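# Move the part from the cabinet rack to the bench

## Task

Lift the part off the rack inside the cabinet and set it down on the bench. None of the rack's rods may be moved out of place, and the gripper must be released from the part at the end.

## Robot and tools

Robot: two arms, left_arm and right_arm, each with a two-finger parallel gripper. Both arms report and take commands in a single scene frame. Its origin sits on the table top midway between the arms, +x reaches out over the table, +z is up, and left_arm is on the +y side. The names left and right are labels only and do not match the sides of any image. The left_arm base is at (+0.033, +0.302, 0) m with quat_wxyz (+0.998, 0, 0, +0.062). The right_arm base is at (+0.037, -0.337, 0) m with quat_wxyz (+1.000, 0, 0, +0.021).

Gripper frame: the fingers extend along the gripper's +z axis and close along its y axis. end_effector_position is the point between the finger pads, roughly 1 cm short of the fingertips. Reported positions can be slightly wrong, more so when the arm is stretched far, and motions tend to stop a centimetre or more off target, usually too low. A wrist camera and its mount are attached near the gripper, so leave clearance around it.

Row format, shared by execute_actions and move: 16 numbers in one flat list, left_arm first and then right_arm. Each arm's block is x, y, z, qw, qx, qy, qz, opening. x, y, z form an absolute target position in metres in the scene frame. qw, qx, qy, qz form an absolute target orientation in the scene frame, w first. Opening runs from -1 (closed) to +1 (fully open, 0.094 m). Both arms must always be filled in, even if only one moves. To keep an arm still, repeat its last reported whole pose and the opening it should have. To hold an orientation, resend the same quaternion every time rather than copying a reported one that may have drifted.

execute_actions(actions): a list of up to 15 actions. Each action is a table of up to 15 rows, and each row lasts one control step of 1/30 s. If a table is short, its last row repeats until 15 steps are used. An empty list only returns the current state and images. An action is rejected for both arms if any target lies more than 0.6 m from that gripper's current position along any of the gripper's own axes. If the first action fails this check, or any action is malformed, nothing in the call runs. On each step the controller limits a commanded pose to within 70 mm and 16 degrees of the measured pose, so a distant target may take several actions. Position has priority over orientation.

move(target, speed, blocking): target is a single 16-number row of absolute poses. Both grippers travel in straight lines and finish together, in 0.5 to 10 s. Anything still short of its target after 10 s simply stops there. speed is in m/s, from 0.002 to 0.5, with a default of 0.25. The turning-rate cap in rad/s is twice the speed value. The opening is applied when the move starts. Paths do not steer around obstacles or the other arm, and a gripper may lag, wander off the line, or overshoot the speed. Faster contact hits harder, and aiming farther past a contact pushes harder. With blocking=false the call returns after 0.5 s and the motion keeps going. Until some result shows it has ended, new rows and moves are rejected, so use wait or stop first. The move: line gives the outcome: done, off_target, moving, held or fault. It also lists any limits that acted. paced means the pose was clipped. held means a check blocked steps, and the arm may then move much faster than requested. The line also reports each gripper's distance from its target.

wait(seconds): takes 0 to 10 s. Each arm keeps its last command, and the call returns early if a running move ends. stop(): brakes the current move to a halt, which needs some room at speed; the fingers keep moving. zoom_image(camera, region): gives an enlarged view of [x0, y0, x1, y1] in pixels of that camera's latest image, at most 504 by 504. The cameras are cam_head_left, cam_head_right, cam_high, cam_low, cam_left_wrist and cam_right_wrist, each 504x504. read_manual(section): returns licence text only. finished_scene(scene): pass the current scene's number once the part rests on the bench and is released. This cannot be undone.

Results: the state line gives each gripper's position and quaternion. Hand target lines show the pose the controller is currently driving toward. pose unreachable means a clearance check altered or blocked the named arm. HELD marks steps where an arm's row was held back. grip_measured is the measured finger opening on the command scale. To grip, command about 0.03 below grip_measured for a firm hold, or less for a lighter one. Readings may be off by up to about 1 mm. Finger force peaks at roughly 50 to 62 N per pad. Joint torques are noisy and carry an offset. MOTOR HOT appears from 75 °C. At 90 °C the arm halts for 10 s, and at 100 °C it goes limp and falls. FAULT lines report these stops.

Joint ranges (rad), base to gripper: waist -2.618 to 3.054, shoulder 0 to 3.142, elbow 0 to 3.142, wrist pitch -1.571 to 1.571, wrist yaw -1.571 to 1.571, wrist roll -2.094 to 2.094.

Avoid: the arms colliding or pressing on each other, dropping the part, knocking the rack's rods loose, and anything leaving the table. Slamming or pushing hard also counts against you. Brief external tugs on the held part or on loose objects can occur. Keep motions quick and smooth, and do not hold loads longer than needed.

Each tool is called after "Call:" as name([rows], argument=value, ...), one row to a line, values as JSON.

## Session

Call:
execute_actions(actions=[])

Scene clock: 0.00 s.
left_arm: end_effector_position=(+0.1618, +0.4687, +0.2521) grip_measured=+1.000 end_effector_quat_wxyz=(+0.135, +0.257, +0.947, +0.136) | right_arm: end_effector_position=(+0.3281, +0.0454, +0.2382) grip_measured=+1.000 end_effector_quat_wxyz=(+0.213, -0.204, +0.722, +0.626)
Joint positions: left_arm=[ 0.956  1.138  1.418 -1.519  0.2    1.575  0.094] | right_arm=[ 0.584  1.69   1.015  0.475 -0.881  0.813  0.094]
Joint velocities: left_arm=[-0.012 -0.002  0.002 -0.051  0.007  0.007  0.   ] | right_arm=[-0.022 -0.012  0.017 -0.007  0.022  0.022  0.   ]
Joint torques (N m, as the arm reports them, + toward a larger angle): no reading
Hand target (left_arm): +0.164, +0.468, +0.258; +0.145, +0.257, +0.945, +0.144
Hand target (right_arm): +0.328, +0.045, +0.241; +0.214, -0.206, +0.721, +0.626

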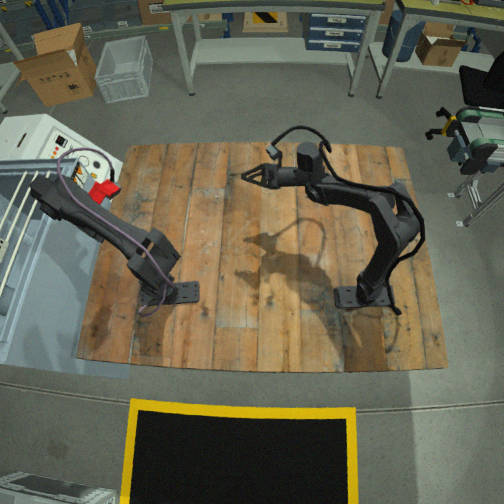

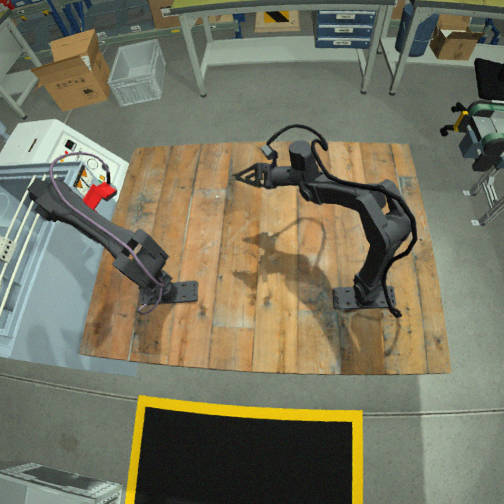

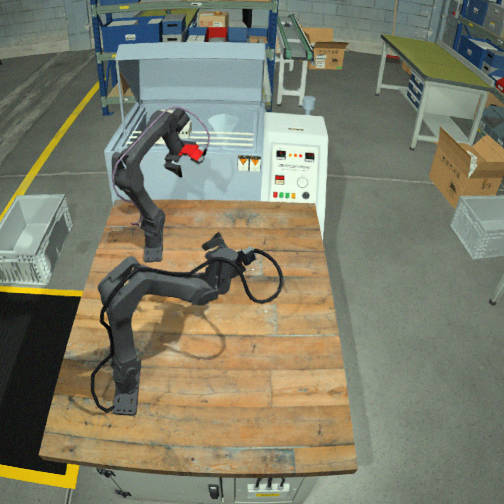

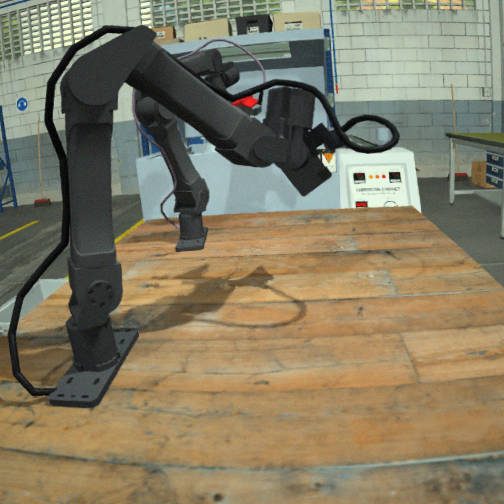

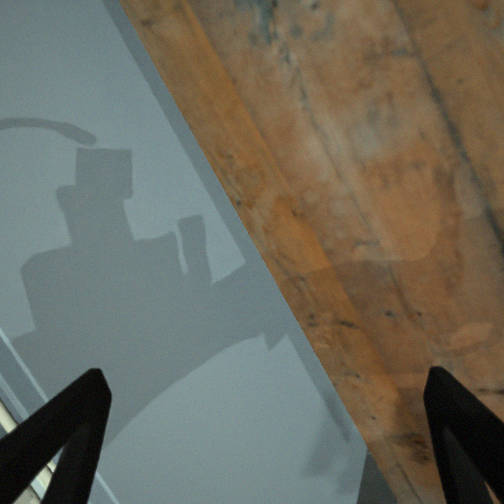

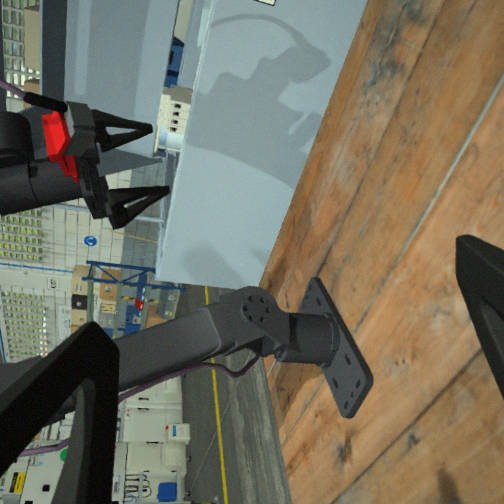

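Call:
zoom_image(camera="cam_high", region=[90, 30, 340, 230])

Call:
zoom_image(camera="cam_head_right", region=[0, 130, 200, 380])

Region (90, 30, 340, 230) of cam_high's 504x504 image, scaled by 2.016, with more detail than that image has; it fills the top 403 rows of this view, and the rest is white.

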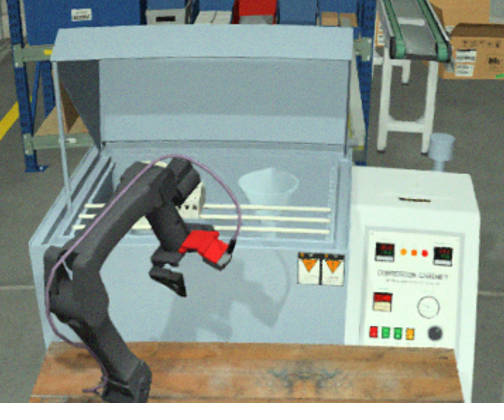

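Region (0, 130, 200, 380) of cam_head_right's 504x504 image, scaled by 2.016, with more detail than that image has; it fills the left 403 columns of this view, and the rest is white.

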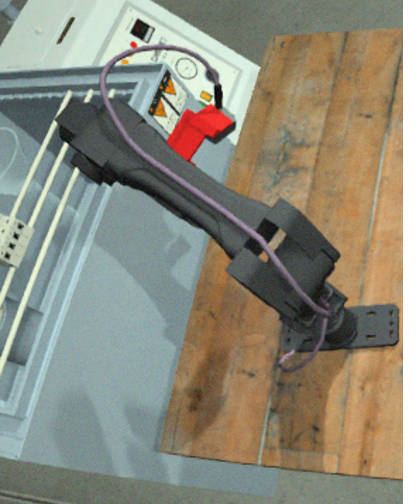

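Call:
move(target=[0.08,0.52,0.38,0.2706,-0.6533,0.6533,0.2706,1,0.328,0.045,0.241,0.214,-0.206,0.721,0.626,1], speed=0.2)

Scene clock: 22.50 s.
left_arm: end_effector_position=(+0.0800, +0.5194, +0.3686) grip_measured=+1.000 end_effector_quat_wxyz=(+0.258, -0.653, +0.662, +0.264) | right_arm: end_effector_position=(+0.3281, +0.0455, +0.2383) grip_measured=+1.000 end_effector_quat_wxyz=(+0.213, -0.204, +0.722, +0.626)
Joint positions: left_arm=[ 0.979  1.114  1.768 -1.527 -0.317 -0.338  0.094] | right_arm=[ 0.584  1.69   1.015  0.476 -0.881  0.813  0.094]
Joint velocities: left_arm=[-0.002 -0.002 -0.007 -0.022  0.037  0.051  0.   ] | right_arm=[-0.002 -0.012  0.012  0.007  0.007 -0.007  0.   ]
Joint torques (N m, as the arm reports them, + toward a larger angle): left_arm=[-0.83  0.13  8.58  1.55 -0.24 -0.07] | right_arm=[-0.16 -8.98  7.1   1.77 -0.17 -0.05]
Hand target (left_arm): +0.081, +0.522, +0.379; -0.270, +0.652, -0.655, -0.271
Hand target (right_arm): +0.328, +0.045, +0.241; +0.214, -0.206, +0.721, +0.626
Off the commanded pose (left_arm): 0.011 m, 2 deg.
Off the commanded pose (right_arm): 0.003 m, 0 deg.
move: off_target (left_arm)

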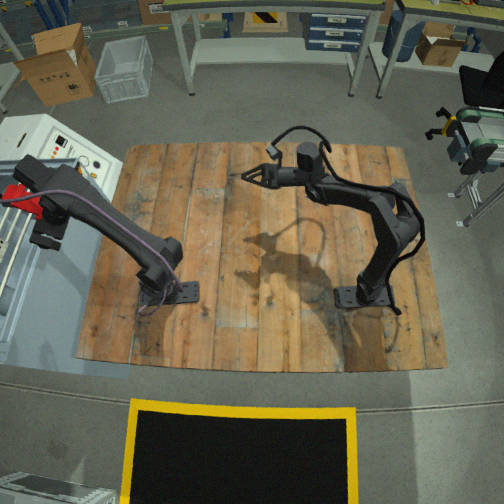

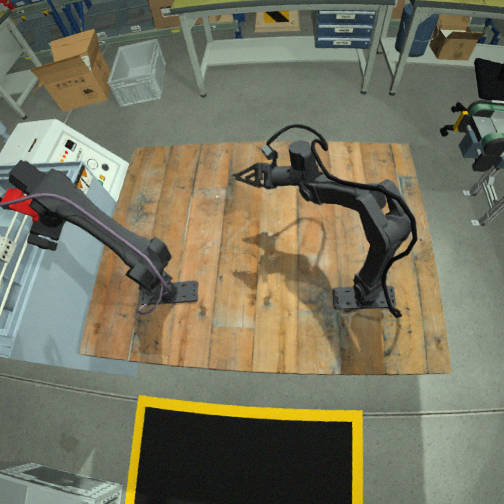

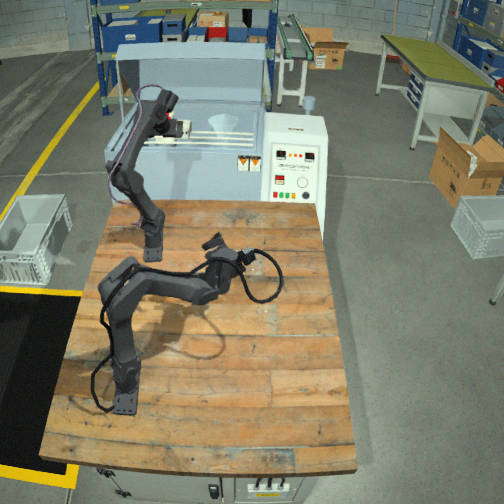

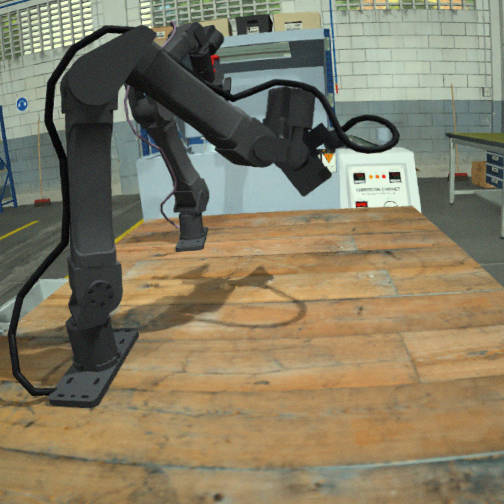

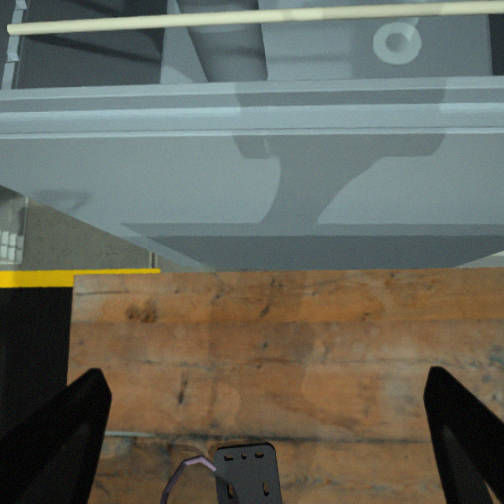

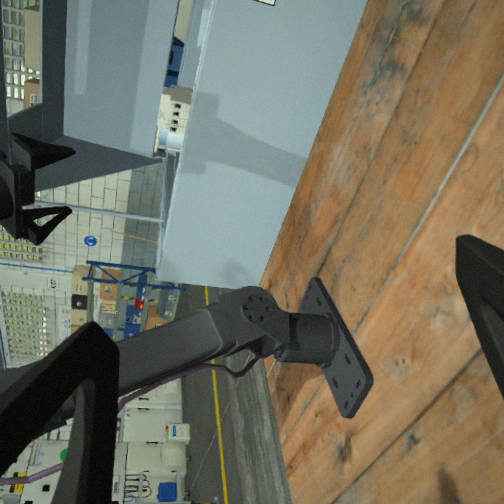

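Call:
move(target=[0.08,0.58,0.40,0.4545,-0.5417,0.5417,0.4545,1,0.328,0.045,0.241,0.214,-0.206,0.721,0.626,1], speed=0.2)

Scene clock: 33.63 s.
left_arm: end_effector_position=(+0.0851, +0.5838, +0.3896) grip_measured=+1.000 end_effector_quat_wxyz=(+0.437, -0.544, +0.559, +0.448) | right_arm: end_effector_position=(+0.3281, +0.0455, +0.2383) grip_measured=+1.000 end_effector_quat_wxyz=(+0.213, -0.204, +0.722, +0.626)
Joint positions: left_arm=[ 0.995  0.812  1.136 -0.566 -0.439 -0.079  0.094] | right_arm=[ 0.584  1.69   1.015  0.476 -0.881  0.813  0.094]
Joint velocities: left_arm=[-0.012  0.002 -0.007 -0.007  0.007  0.051  0.   ] | right_arm=[-0.012  0.027 -0.007  0.007 -0.037  0.037  0.   ]
Joint torques (N m, as the arm reports them, + toward a larger angle): left_arm=[ 0.83 -1.99  5.67  2.3  -0.01  0.04] | right_arm=[-0.15 -8.99  7.11  1.77 -0.17 -0.04]
Hand target (left_arm): +0.081, +0.580, +0.399; -0.453, +0.539, -0.543, -0.457
Hand target (right_arm): +0.328, +0.045, +0.241; +0.214, -0.206, +0.721, +0.626
Off the commanded pose (left_arm): 0.012 m, 3 deg.
Off the commanded pose (right_arm): 0.003 m, 0 deg.
move: off_target (left_arm)

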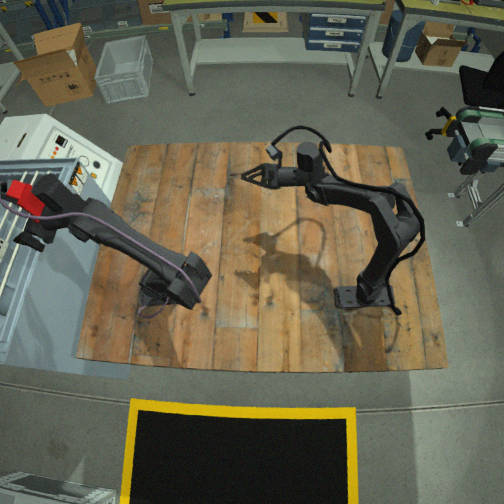

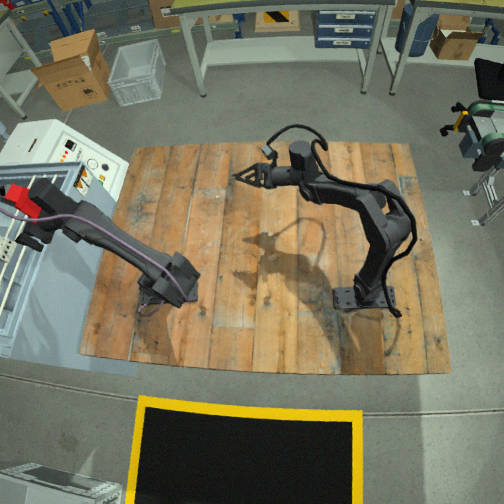

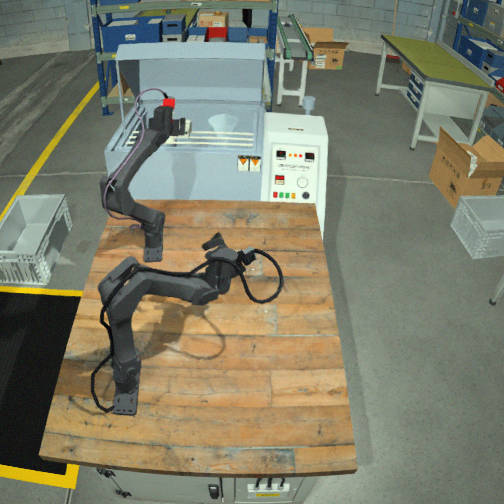

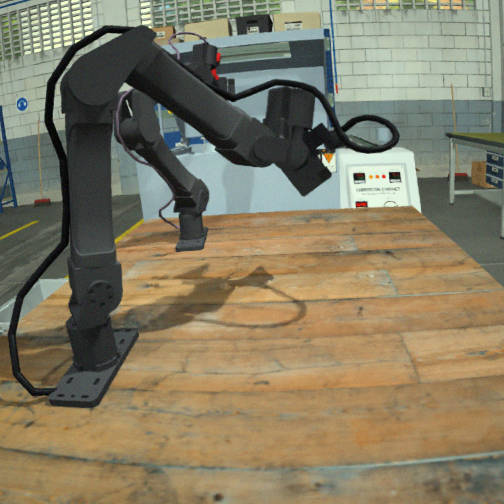

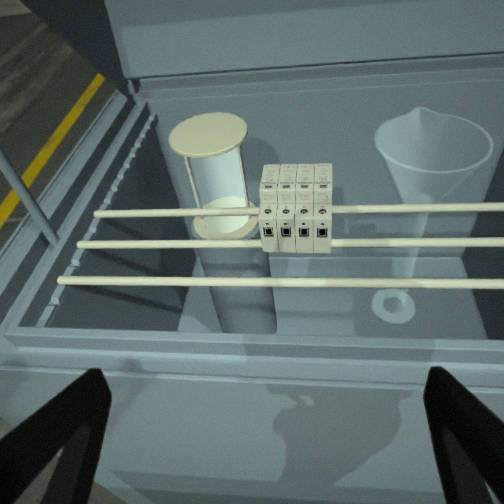

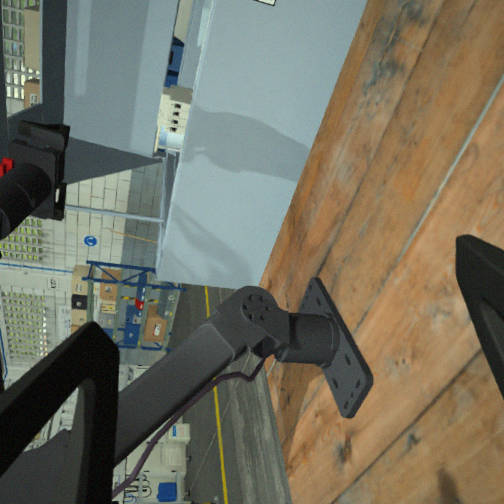

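Call:
move(target=[0.13,0.68,0.40,0.4545,-0.5417,0.5417,0.4545,1,0.328,0.045,0.241,0.214,-0.206,0.721,0.626,1], speed=0.15)

Scene clock: 56.57 s.
left_arm: end_effector_position=(+0.1292, +0.6752, +0.3722) grip_measured=+1.000 end_effector_quat_wxyz=(+0.426, -0.547, +0.567, +0.444) | right_arm: end_effector_position=(+0.3281, +0.0455, +0.2383) grip_measured=+1.000 end_effector_quat_wxyz=(+0.213, -0.204, +0.722, +0.626)
Joint positions: left_arm=[ 0.995  1.156  1.213 -0.328 -0.441 -0.079  0.094] | right_arm=[ 0.584  1.69   1.015  0.476 -0.881  0.813  0.094]
Joint velocities: left_arm=[-0.002 -0.002  0.012  0.007  0.007  0.007  0.   ] | right_arm=[ 0.002  0.007 -0.007 -0.007 -0.022 -0.051  0.   ]
Joint torques (N m, as the arm reports them, + toward a larger angle): left_arm=[-0.26 -2.75 11.59  2.33 -0.11 -0.08] | right_arm=[-0.16 -8.97  7.11  1.77 -0.16 -0.04]
Hand target (left_arm): +0.130, +0.677, +0.400; -0.454, +0.542, -0.542, -0.455
Hand target (right_arm): +0.328, +0.045, +0.241; +0.214, -0.206, +0.721, +0.626
Off the commanded pose (left_arm): 0.028 m, 5 deg.
Off the commanded pose (right_arm): 0.003 m, 0 deg.
move: off_target (left_arm)

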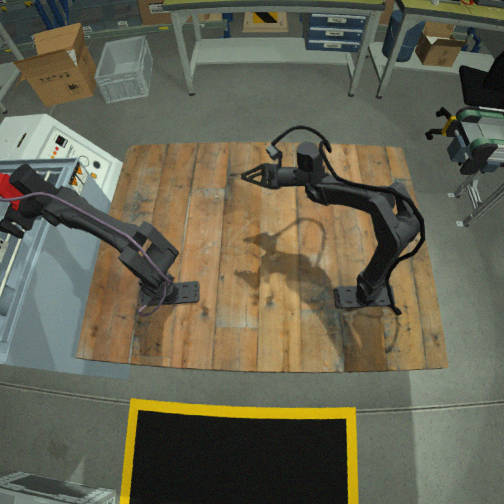

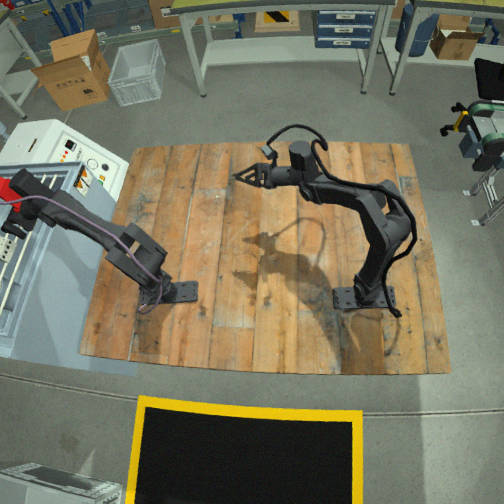

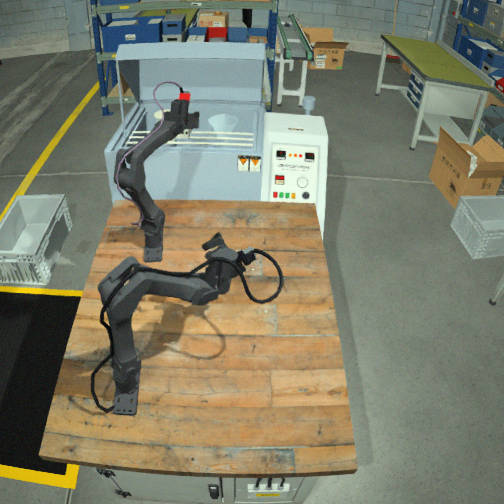

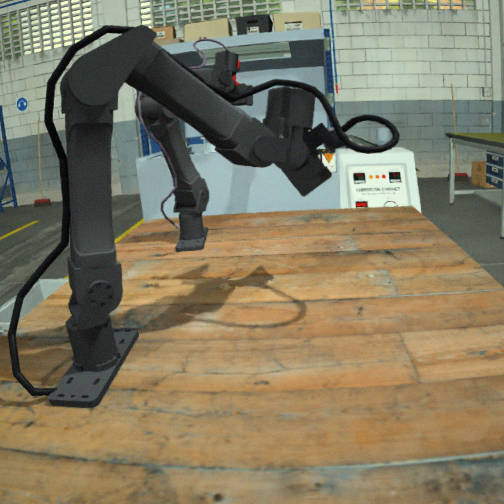

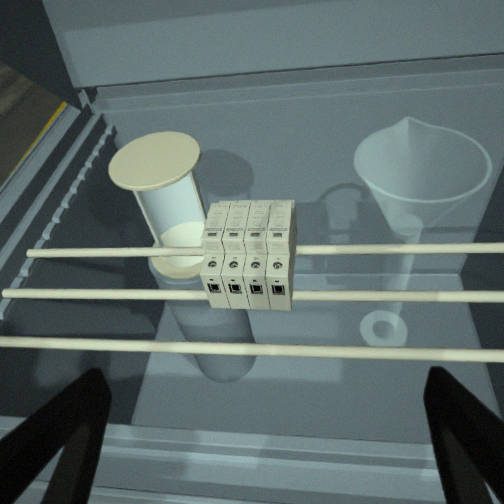

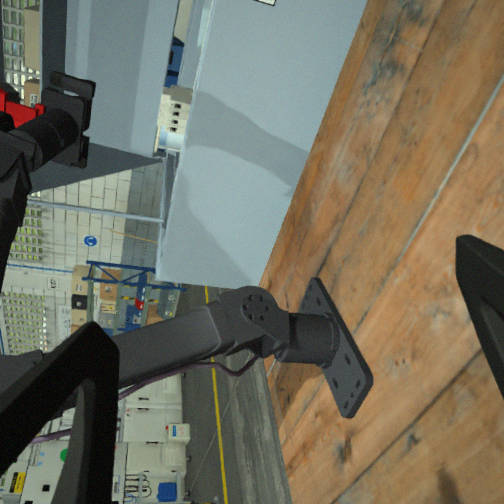

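Call:
zoom_image(camera="cam_left_wrist", region=[100, 120, 350, 370])

Call:
zoom_image(camera="cam_right_wrist", region=[0, 0, 300, 300])

Region (100, 120, 350, 370) of cam_left_wrist's 504x504 image, scaled by 2.016, with more detail than that image has.

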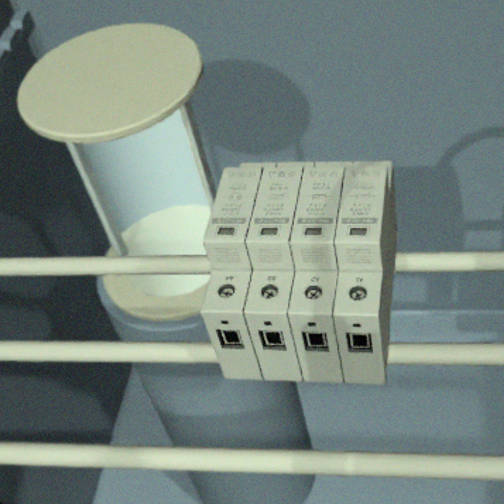

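Region (0, 0, 300, 300) of cam_right_wrist's 504x504 image, scaled by 1.680, with more detail than that image has.

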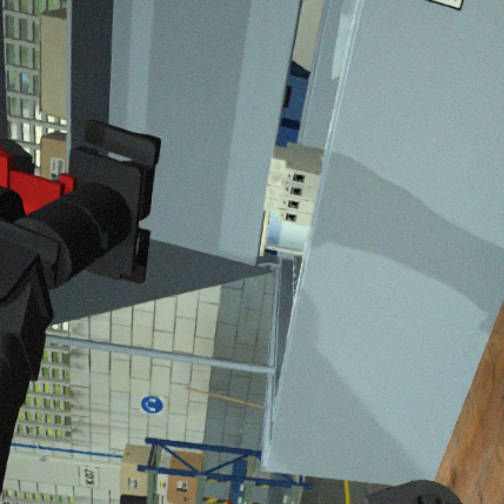

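Call:
move(target=[0.105,0.77,0.35,0.2706,-0.6533,0.6533,0.2706,1,0.328,0.045,0.241,0.214,-0.206,0.721,0.626,1], speed=0.12)

Scene clock: 76.67 s.
left_arm: end_effector_position=(+0.1099, +0.7684, +0.3358) grip_measured=+1.000 end_effector_quat_wxyz=(+0.256, -0.654, +0.664, +0.258) | right_arm: end_effector_position=(+0.3281, +0.0455, +0.2383) grip_measured=+1.000 end_effector_quat_wxyz=(+0.213, -0.204, +0.722, +0.626)
Joint positions: left_arm=[ 1.228  1.9    2.3   -1.239 -0.146 -0.148  0.094] | right_arm=[ 0.584  1.69   1.015  0.476 -0.881  0.813  0.094]
Joint velocities: left_arm=[-0.017 -0.007 -0.007  0.007 -0.125 -0.066  0.   ] | right_arm=[-0.017 -0.007  0.002 -0.007  0.007  0.007  0.   ]
Joint torques (N m, as the arm reports them, + toward a larger angle): left_arm=[ 0.67 -7.77 10.04  1.6  -0.03 -0.11] | right_arm=[-0.16 -8.98  7.1   1.77 -0.16 -0.04]
Hand target (left_arm): +0.106, +0.770, +0.352; -0.273, +0.654, -0.652, -0.269
Hand target (right_arm): +0.328, +0.045, +0.241; +0.214, -0.206, +0.721, +0.626
Off the commanded pose (left_arm): 0.015 m, 3 deg.
Off the commanded pose (right_arm): 0.003 m, 0 deg.
move: off_target (left_arm)

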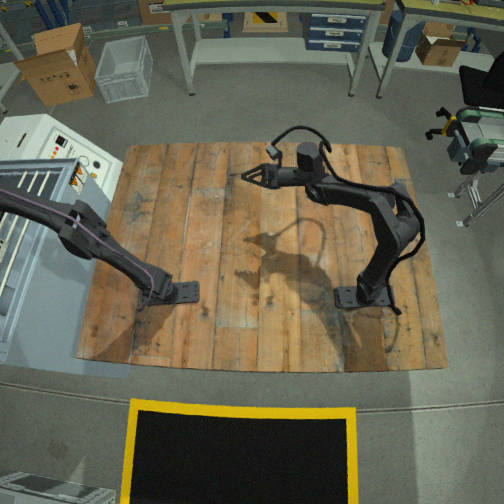

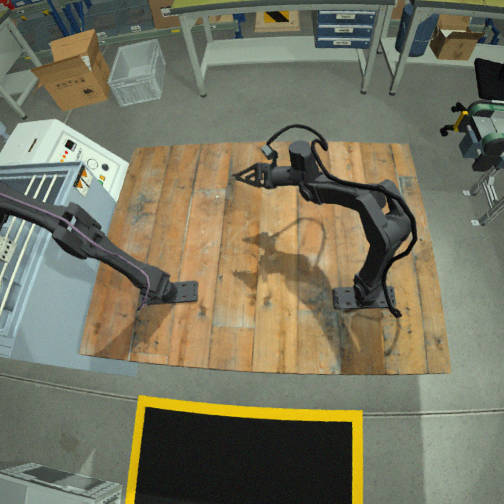

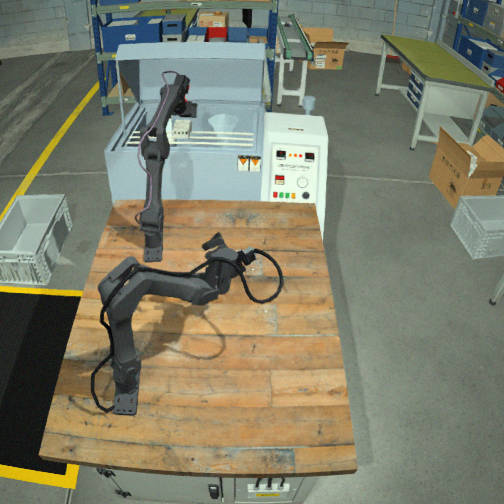

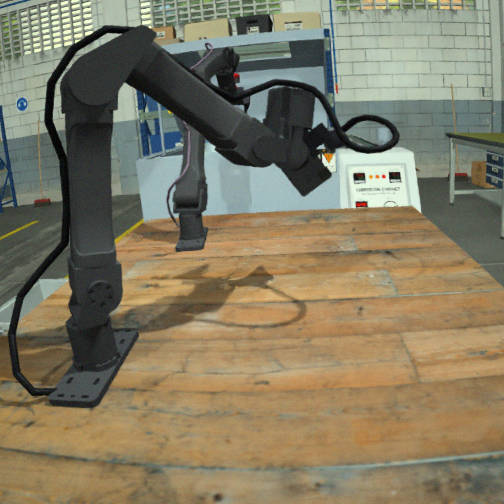

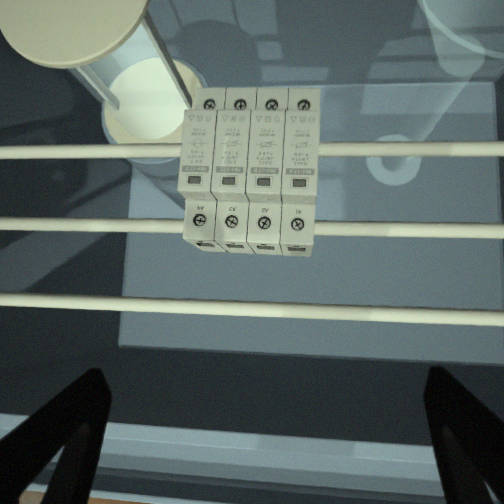

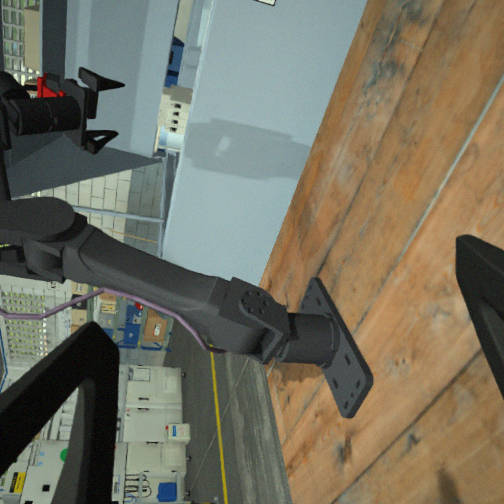

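Call:
move(target=[0.093,0.825,0.285,0.2706,-0.6533,0.6533,0.2706,1,0.328,0.045,0.241,0.214,-0.206,0.721,0.626,1], speed=0.08)

Scene clock: 98.23 s.
left_arm: end_effector_position=(+0.0966, +0.8193, +0.2780) grip_measured=+1.000 end_effector_quat_wxyz=(+0.257, -0.657, +0.660, +0.260) | right_arm: end_effector_position=(+0.3281, +0.0455, +0.2383) grip_measured=+1.000 end_effector_quat_wxyz=(+0.213, -0.204, +0.722, +0.626)
Joint positions: left_arm=[ 1.286  1.966  2.125 -0.988 -0.111 -0.114  0.094] | right_arm=[ 0.584  1.69   1.015  0.476 -0.881  0.813  0.094]
Joint velocities: left_arm=[ 0.007 -0.012 -0.007 -0.007  0.022 -0.051  0.   ] | right_arm=[ 0.007 -0.012  0.012  0.022 -0.037  0.007  0.   ]
Joint torques (N m, as the arm reports them, + toward a larger angle): left_arm=[ 0.57 -9.41  6.33  1.94 -0.01  0.03] | right_arm=[-0.15 -8.98  7.12  1.77 -0.17 -0.04]
Hand target (left_arm): +0.094, +0.825, +0.285; -0.270, +0.653, -0.653, -0.271
Hand target (right_arm): +0.328, +0.045, +0.241; +0.214, -0.206, +0.721, +0.626
Off the commanded pose (left_arm): 0.010 m, 2 deg.
Off the commanded pose (right_arm): 0.003 m, 0 deg.
move: done

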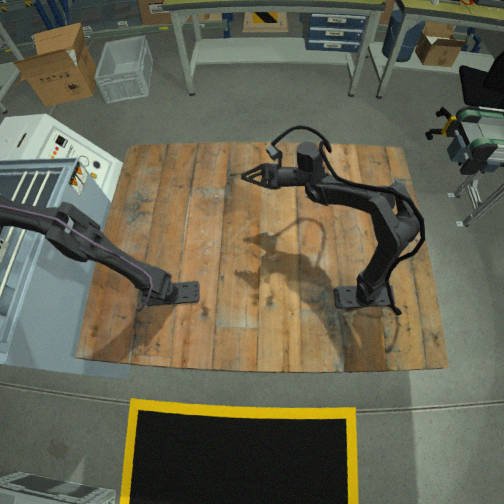

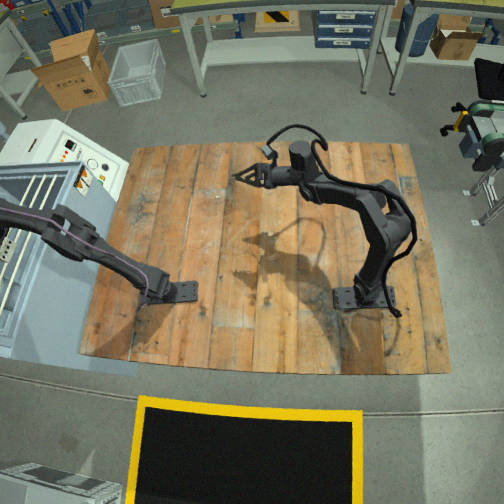

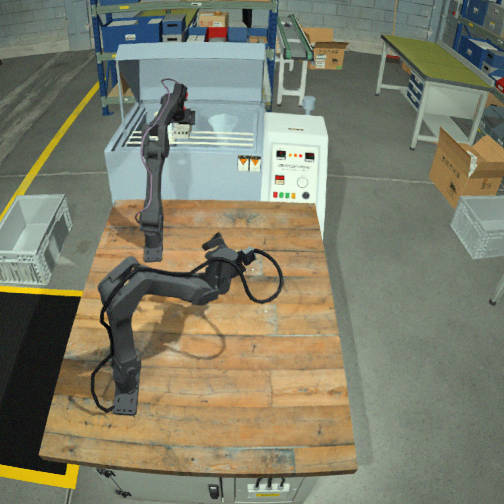

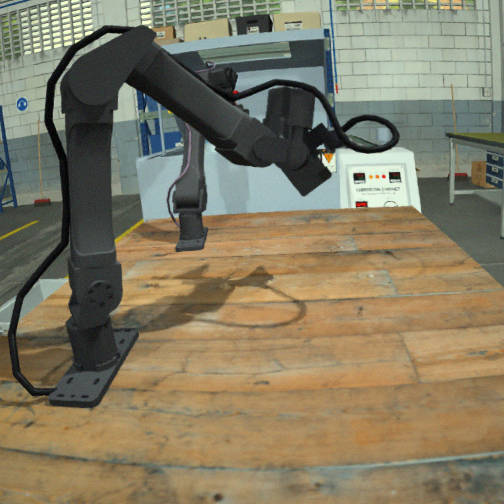

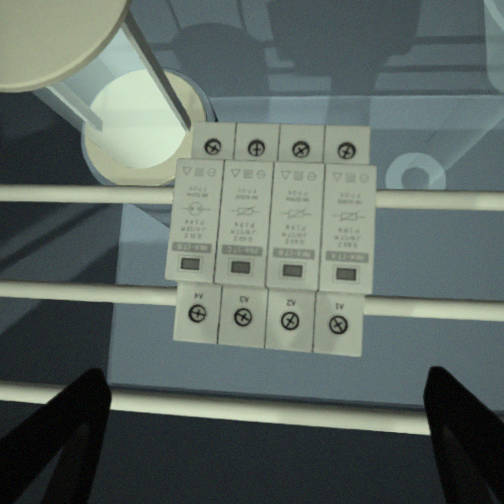

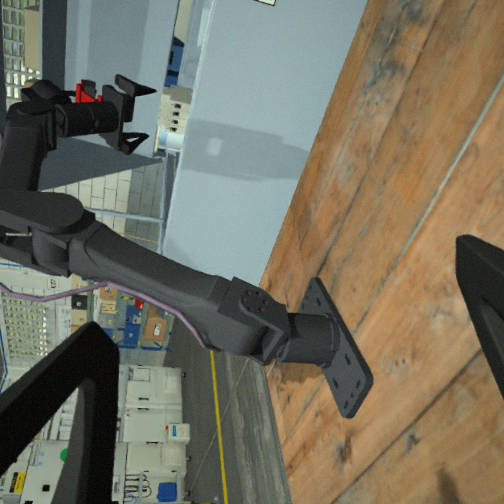

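Call:
move(target=[0.091,0.868,0.234,0.2706,-0.6533,0.6533,0.2706,1,0.328,0.045,0.241,0.214,-0.206,0.721,0.626,1], speed=0.05)

Scene clock: 104.10 s.
left_arm: end_effector_position=(+0.0956, +0.8622, +0.2273) grip_measured=+1.000 end_effector_quat_wxyz=(+0.257, -0.657, +0.660, +0.260) | right_arm: end_effector_position=(+0.3281, +0.0455, +0.2383) grip_measured=+1.000 end_effector_quat_wxyz=(+0.213, -0.204, +0.722, +0.626)
Joint positions: left_arm=[ 1.304  2.093  2.103 -0.837 -0.099 -0.1    0.094] | right_arm=[ 0.584  1.69   1.015  0.476 -0.881  0.813  0.094]
Joint velocities: left_arm=[-0.002 -0.002 -0.002  0.007  0.022 -0.007  0.   ] | right_arm=[-0.012  0.022 -0.007 -0.007 -0.051  0.022  0.   ]
Joint torques (N m, as the arm reports them, + toward a larger angle): left_arm=[  0.65 -10.56   6.58   1.96   0.     0.03] | right_arm=[-0.16 -8.98  7.11  1.77 -0.16 -0.04]
Hand target (left_arm): +0.091, +0.868, +0.234; -0.270, +0.653, -0.653, -0.271
Hand target (right_arm): +0.328, +0.045, +0.241; +0.214, -0.206, +0.721, +0.626
Off the commanded pose (left_arm): 0.010 m, 2 deg.
Off the commanded pose (right_arm): 0.003 m, 0 deg.
move: done

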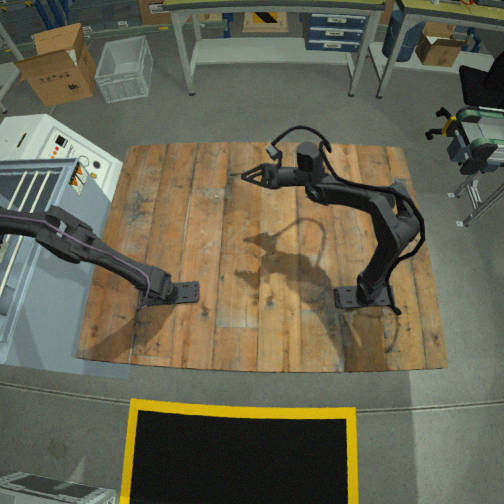

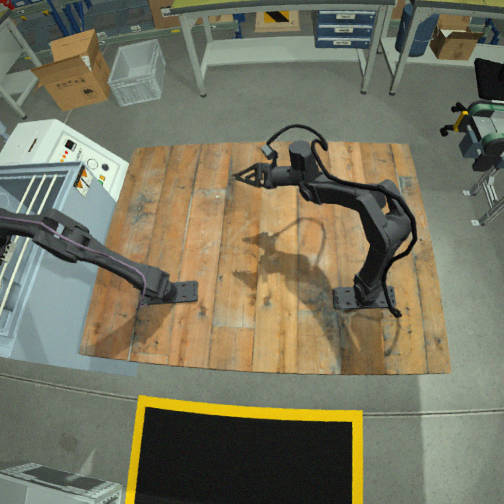

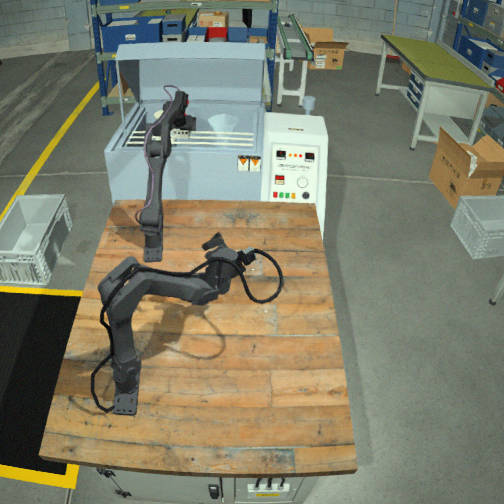

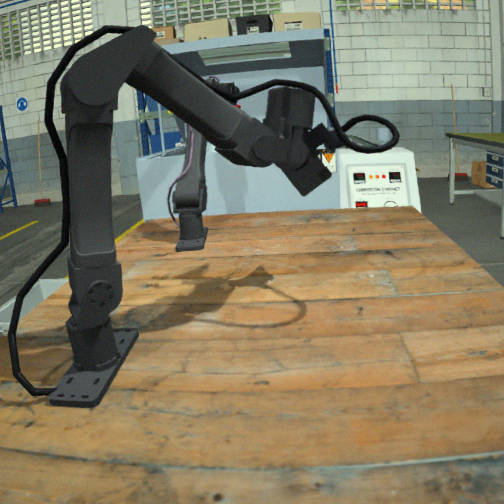

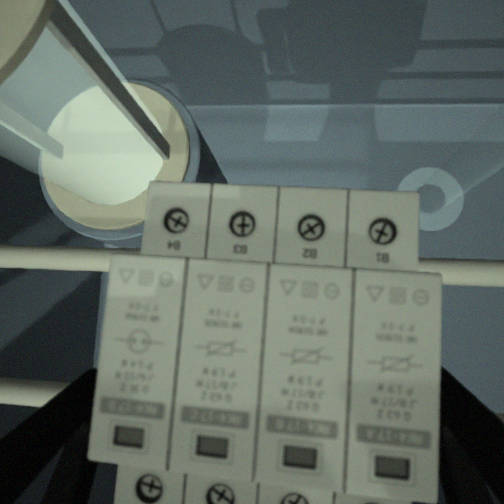

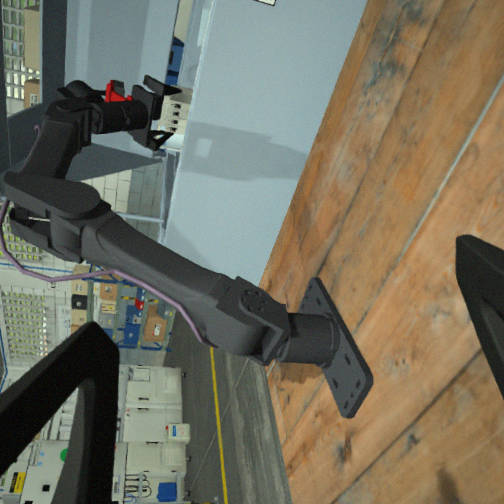

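Call:
execute_actions([
  [[0.091,0.868,0.234,0.2706,-0.6533,0.6533,0.2706,0.85,0.328,0.045,0.241,0.214,-0.206,0.721,0.626,1],[0.091,0.868,0.234,0.2706,-0.6533,0.6533,0.2706,0.85,0.328,0.045,0.241,0.214,-0.206,0.721,0.626,1],[0.091,0.868,0.234,0.2706,-0.6533,0.6533,0.2706,0.85,0.328,0.045,0.241,0.214,-0.206,0.721,0.626,1],[0.091,0.868,0.234,0.2706,-0.6533,0.6533,0.2706,0.75,0.328,0.045,0.241,0.214,-0.206,0.721,0.626,1],[0.091,0.868,0.234,0.2706,-0.6533,0.6533,0.2706,0.75,0.328,0.045,0.241,0.214,-0.206,0.721,0.626,1],[0.091,0.868,0.234,0.2706,-0.6533,0.6533,0.2706,0.75,0.328,0.045,0.241,0.214,-0.206,0.721,0.626,1],[0.091,0.868,0.234,0.2706,-0.6533,0.6533,0.2706,0.70,0.328,0.045,0.241,0.214,-0.206,0.721,0.626,1],[0.091,0.868,0.234,0.2706,-0.6533,0.6533,0.2706,0.70,0.328,0.045,0.241,0.214,-0.206,0.721,0.626,1],[0.091,0.868,0.234,0.2706,-0.6533,0.6533,0.2706,0.70,0.328,0.045,0.241,0.214,-0.206,0.721,0.626,1],[0.091,0.868,0.234,0.2706,-0.6533,0.6533,0.2706,0.65,0.328,0.045,0.241,0.214,-0.206,0.721,0.626,1]],
  [[0.091,0.868,0.234,0.2706,-0.6533,0.6533,0.2706,0.61,0.328,0.045,0.241,0.214,-0.206,0.721,0.626,1],[0.091,0.868,0.234,0.2706,-0.6533,0.6533,0.2706,0.61,0.328,0.045,0.241,0.214,-0.206,0.721,0.626,1],[0.091,0.868,0.234,0.2706,-0.6533,0.6533,0.2706,0.61,0.328,0.045,0.241,0.214,-0.206,0.721,0.626,1],[0.091,0.868,0.234,0.2706,-0.6533,0.6533,0.2706,0.61,0.328,0.045,0.241,0.214,-0.206,0.721,0.626,1],[0.091,0.868,0.234,0.2706,-0.6533,0.6533,0.2706,0.57,0.328,0.045,0.241,0.214,-0.206,0.721,0.626,1],[0.091,0.868,0.234,0.2706,-0.6533,0.6533,0.2706,0.57,0.328,0.045,0.241,0.214,-0.206,0.721,0.626,1],[0.091,0.868,0.234,0.2706,-0.6533,0.6533,0.2706,0.57,0.328,0.045,0.241,0.214,-0.206,0.721,0.626,1],[0.091,0.868,0.234,0.2706,-0.6533,0.6533,0.2706,0.57,0.328,0.045,0.241,0.214,-0.206,0.721,0.626,1],[0.091,0.868,0.234,0.2706,-0.6533,0.6533,0.2706,0.53,0.328,0.045,0.241,0.214,-0.206,0.721,0.626,1],[0.091,0.868,0.234,0.2706,-0.6533,0.6533,0.2706,0.53,0.328,0.045,0.241,0.214,-0.206,0.721,0.626,1],[0.091,0.868,0.234,0.2706,-0.6533,0.6533,0.2706,0.53,0.328,0.045,0.241,0.214,-0.206,0.721,0.626,1],[0.091,0.868,0.234,0.2706,-0.6533,0.6533,0.2706,0.49,0.328,0.045,0.241,0.214,-0.206,0.721,0.626,1]],
])

Scene clock: 115.07 s.
left_arm: end_effector_position=(+0.0970, +0.8625, +0.2276) grip_measured=+0.559 end_effector_quat_wxyz=(+0.260, -0.655, +0.661, +0.258) | right_arm: end_effector_position=(+0.3281, +0.0455, +0.2383) grip_measured=+1.000 end_effector_quat_wxyz=(+0.213, -0.204, +0.722, +0.626)
Joint positions: left_arm=[ 1.304  2.093  2.103 -0.834 -0.091 -0.098  0.073] | right_arm=[ 0.584  1.69   1.015  0.476 -0.881  0.813  0.094]
Joint velocities: left_arm=[-0.012  0.007 -0.012 -0.051  0.051 -0.007 -0.   ] | right_arm=[-0.022 -0.007 -0.012  0.007 -0.007  0.007  0.   ]
Joint torques (N m, as the arm reports them, + toward a larger angle): left_arm=[  0.81 -10.45   6.58   1.97  -0.04   0.01] | right_arm=[-0.16 -8.99  7.11  1.77 -0.17 -0.04]
Hand target (left_arm): +0.091, +0.868, +0.234; -0.270, +0.653, -0.653, -0.271
Hand target (right_arm): +0.328, +0.045, +0.241; +0.214, -0.206, +0.721, +0.626
Off the commanded pose (left_arm): 0.010 m, 2 deg.
Off the commanded pose (right_arm): 0.003 m, 0 deg.
Step readings (end_effector_position; steps 1 to 15: 1st action; 16 to 30: 2nd action):
0: left_arm (+0.0958, +0.8626, +0.2276) | right_arm (+0.3281, +0.0455, +0.2383)
1: left_arm (+0.0958, +0.8626, +0.2276) | right_arm (+0.3281, +0.0455, +0.2383)
2: left_arm (+0.0958, +0.8626, +0.2276) | right_arm (+0.3281, +0.0455, +0.2383)
4: left_arm (+0.0958, +0.8626, +0.2276) | right_arm (+0.3281, +0.0455, +0.2383)
8: left_arm (+0.0959, +0.8626, +0.2276) | right_arm (+0.3281, +0.0455, +0.2383)
15: left_arm (+0.0961, +0.8625, +0.2276) | right_arm (+0.3281, +0.0455, +0.2383)
16: left_arm (+0.0964, +0.8626, +0.2277) | right_arm (+0.3281, +0.0455, +0.2383)
17: left_arm (+0.0965, +0.8626, +0.2276) | right_arm (+0.3281, +0.0455, +0.2383)
19: left_arm (+0.0968, +0.8626, +0.2276) | right_arm (+0.3281, +0.0455, +0.2383)
23: left_arm (+0.0970, +0.8625, +0.2276) | right_arm (+0.3281, +0.0455, +0.2383)
30: end_effector_position above

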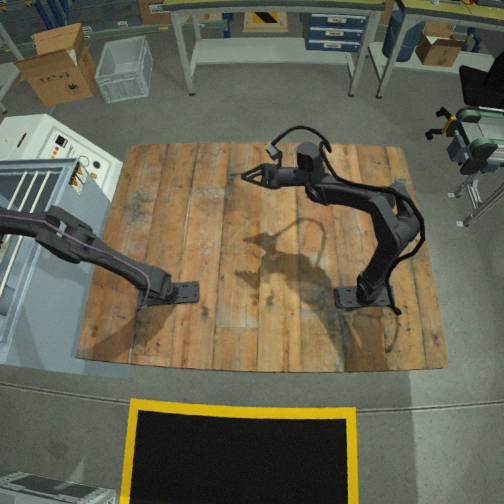

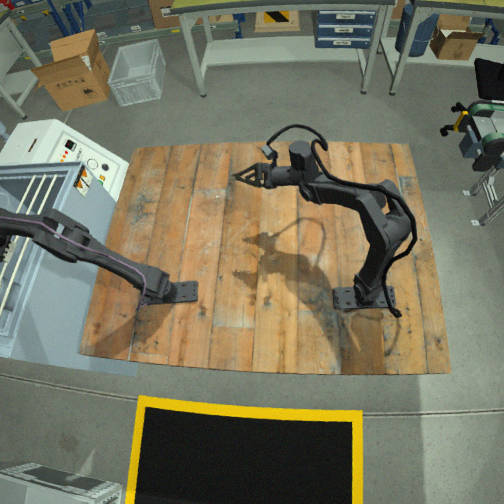

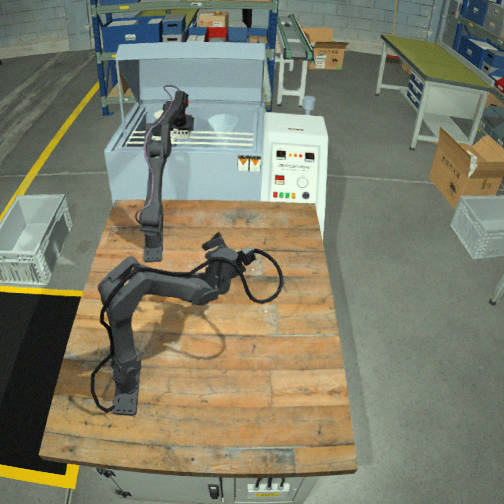

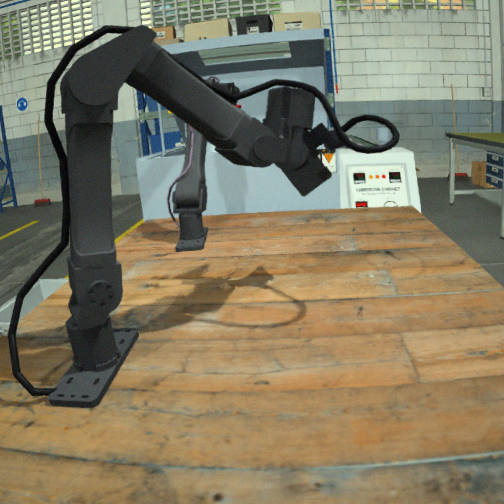

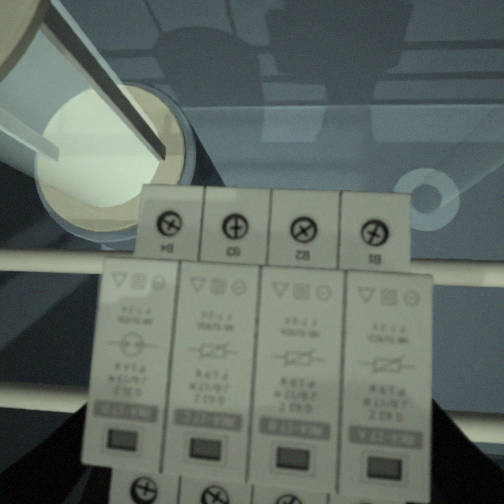

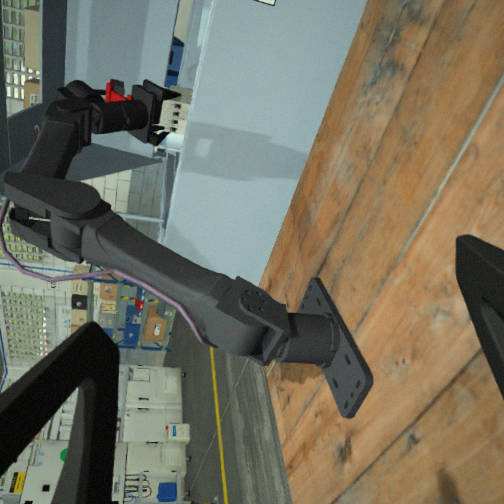

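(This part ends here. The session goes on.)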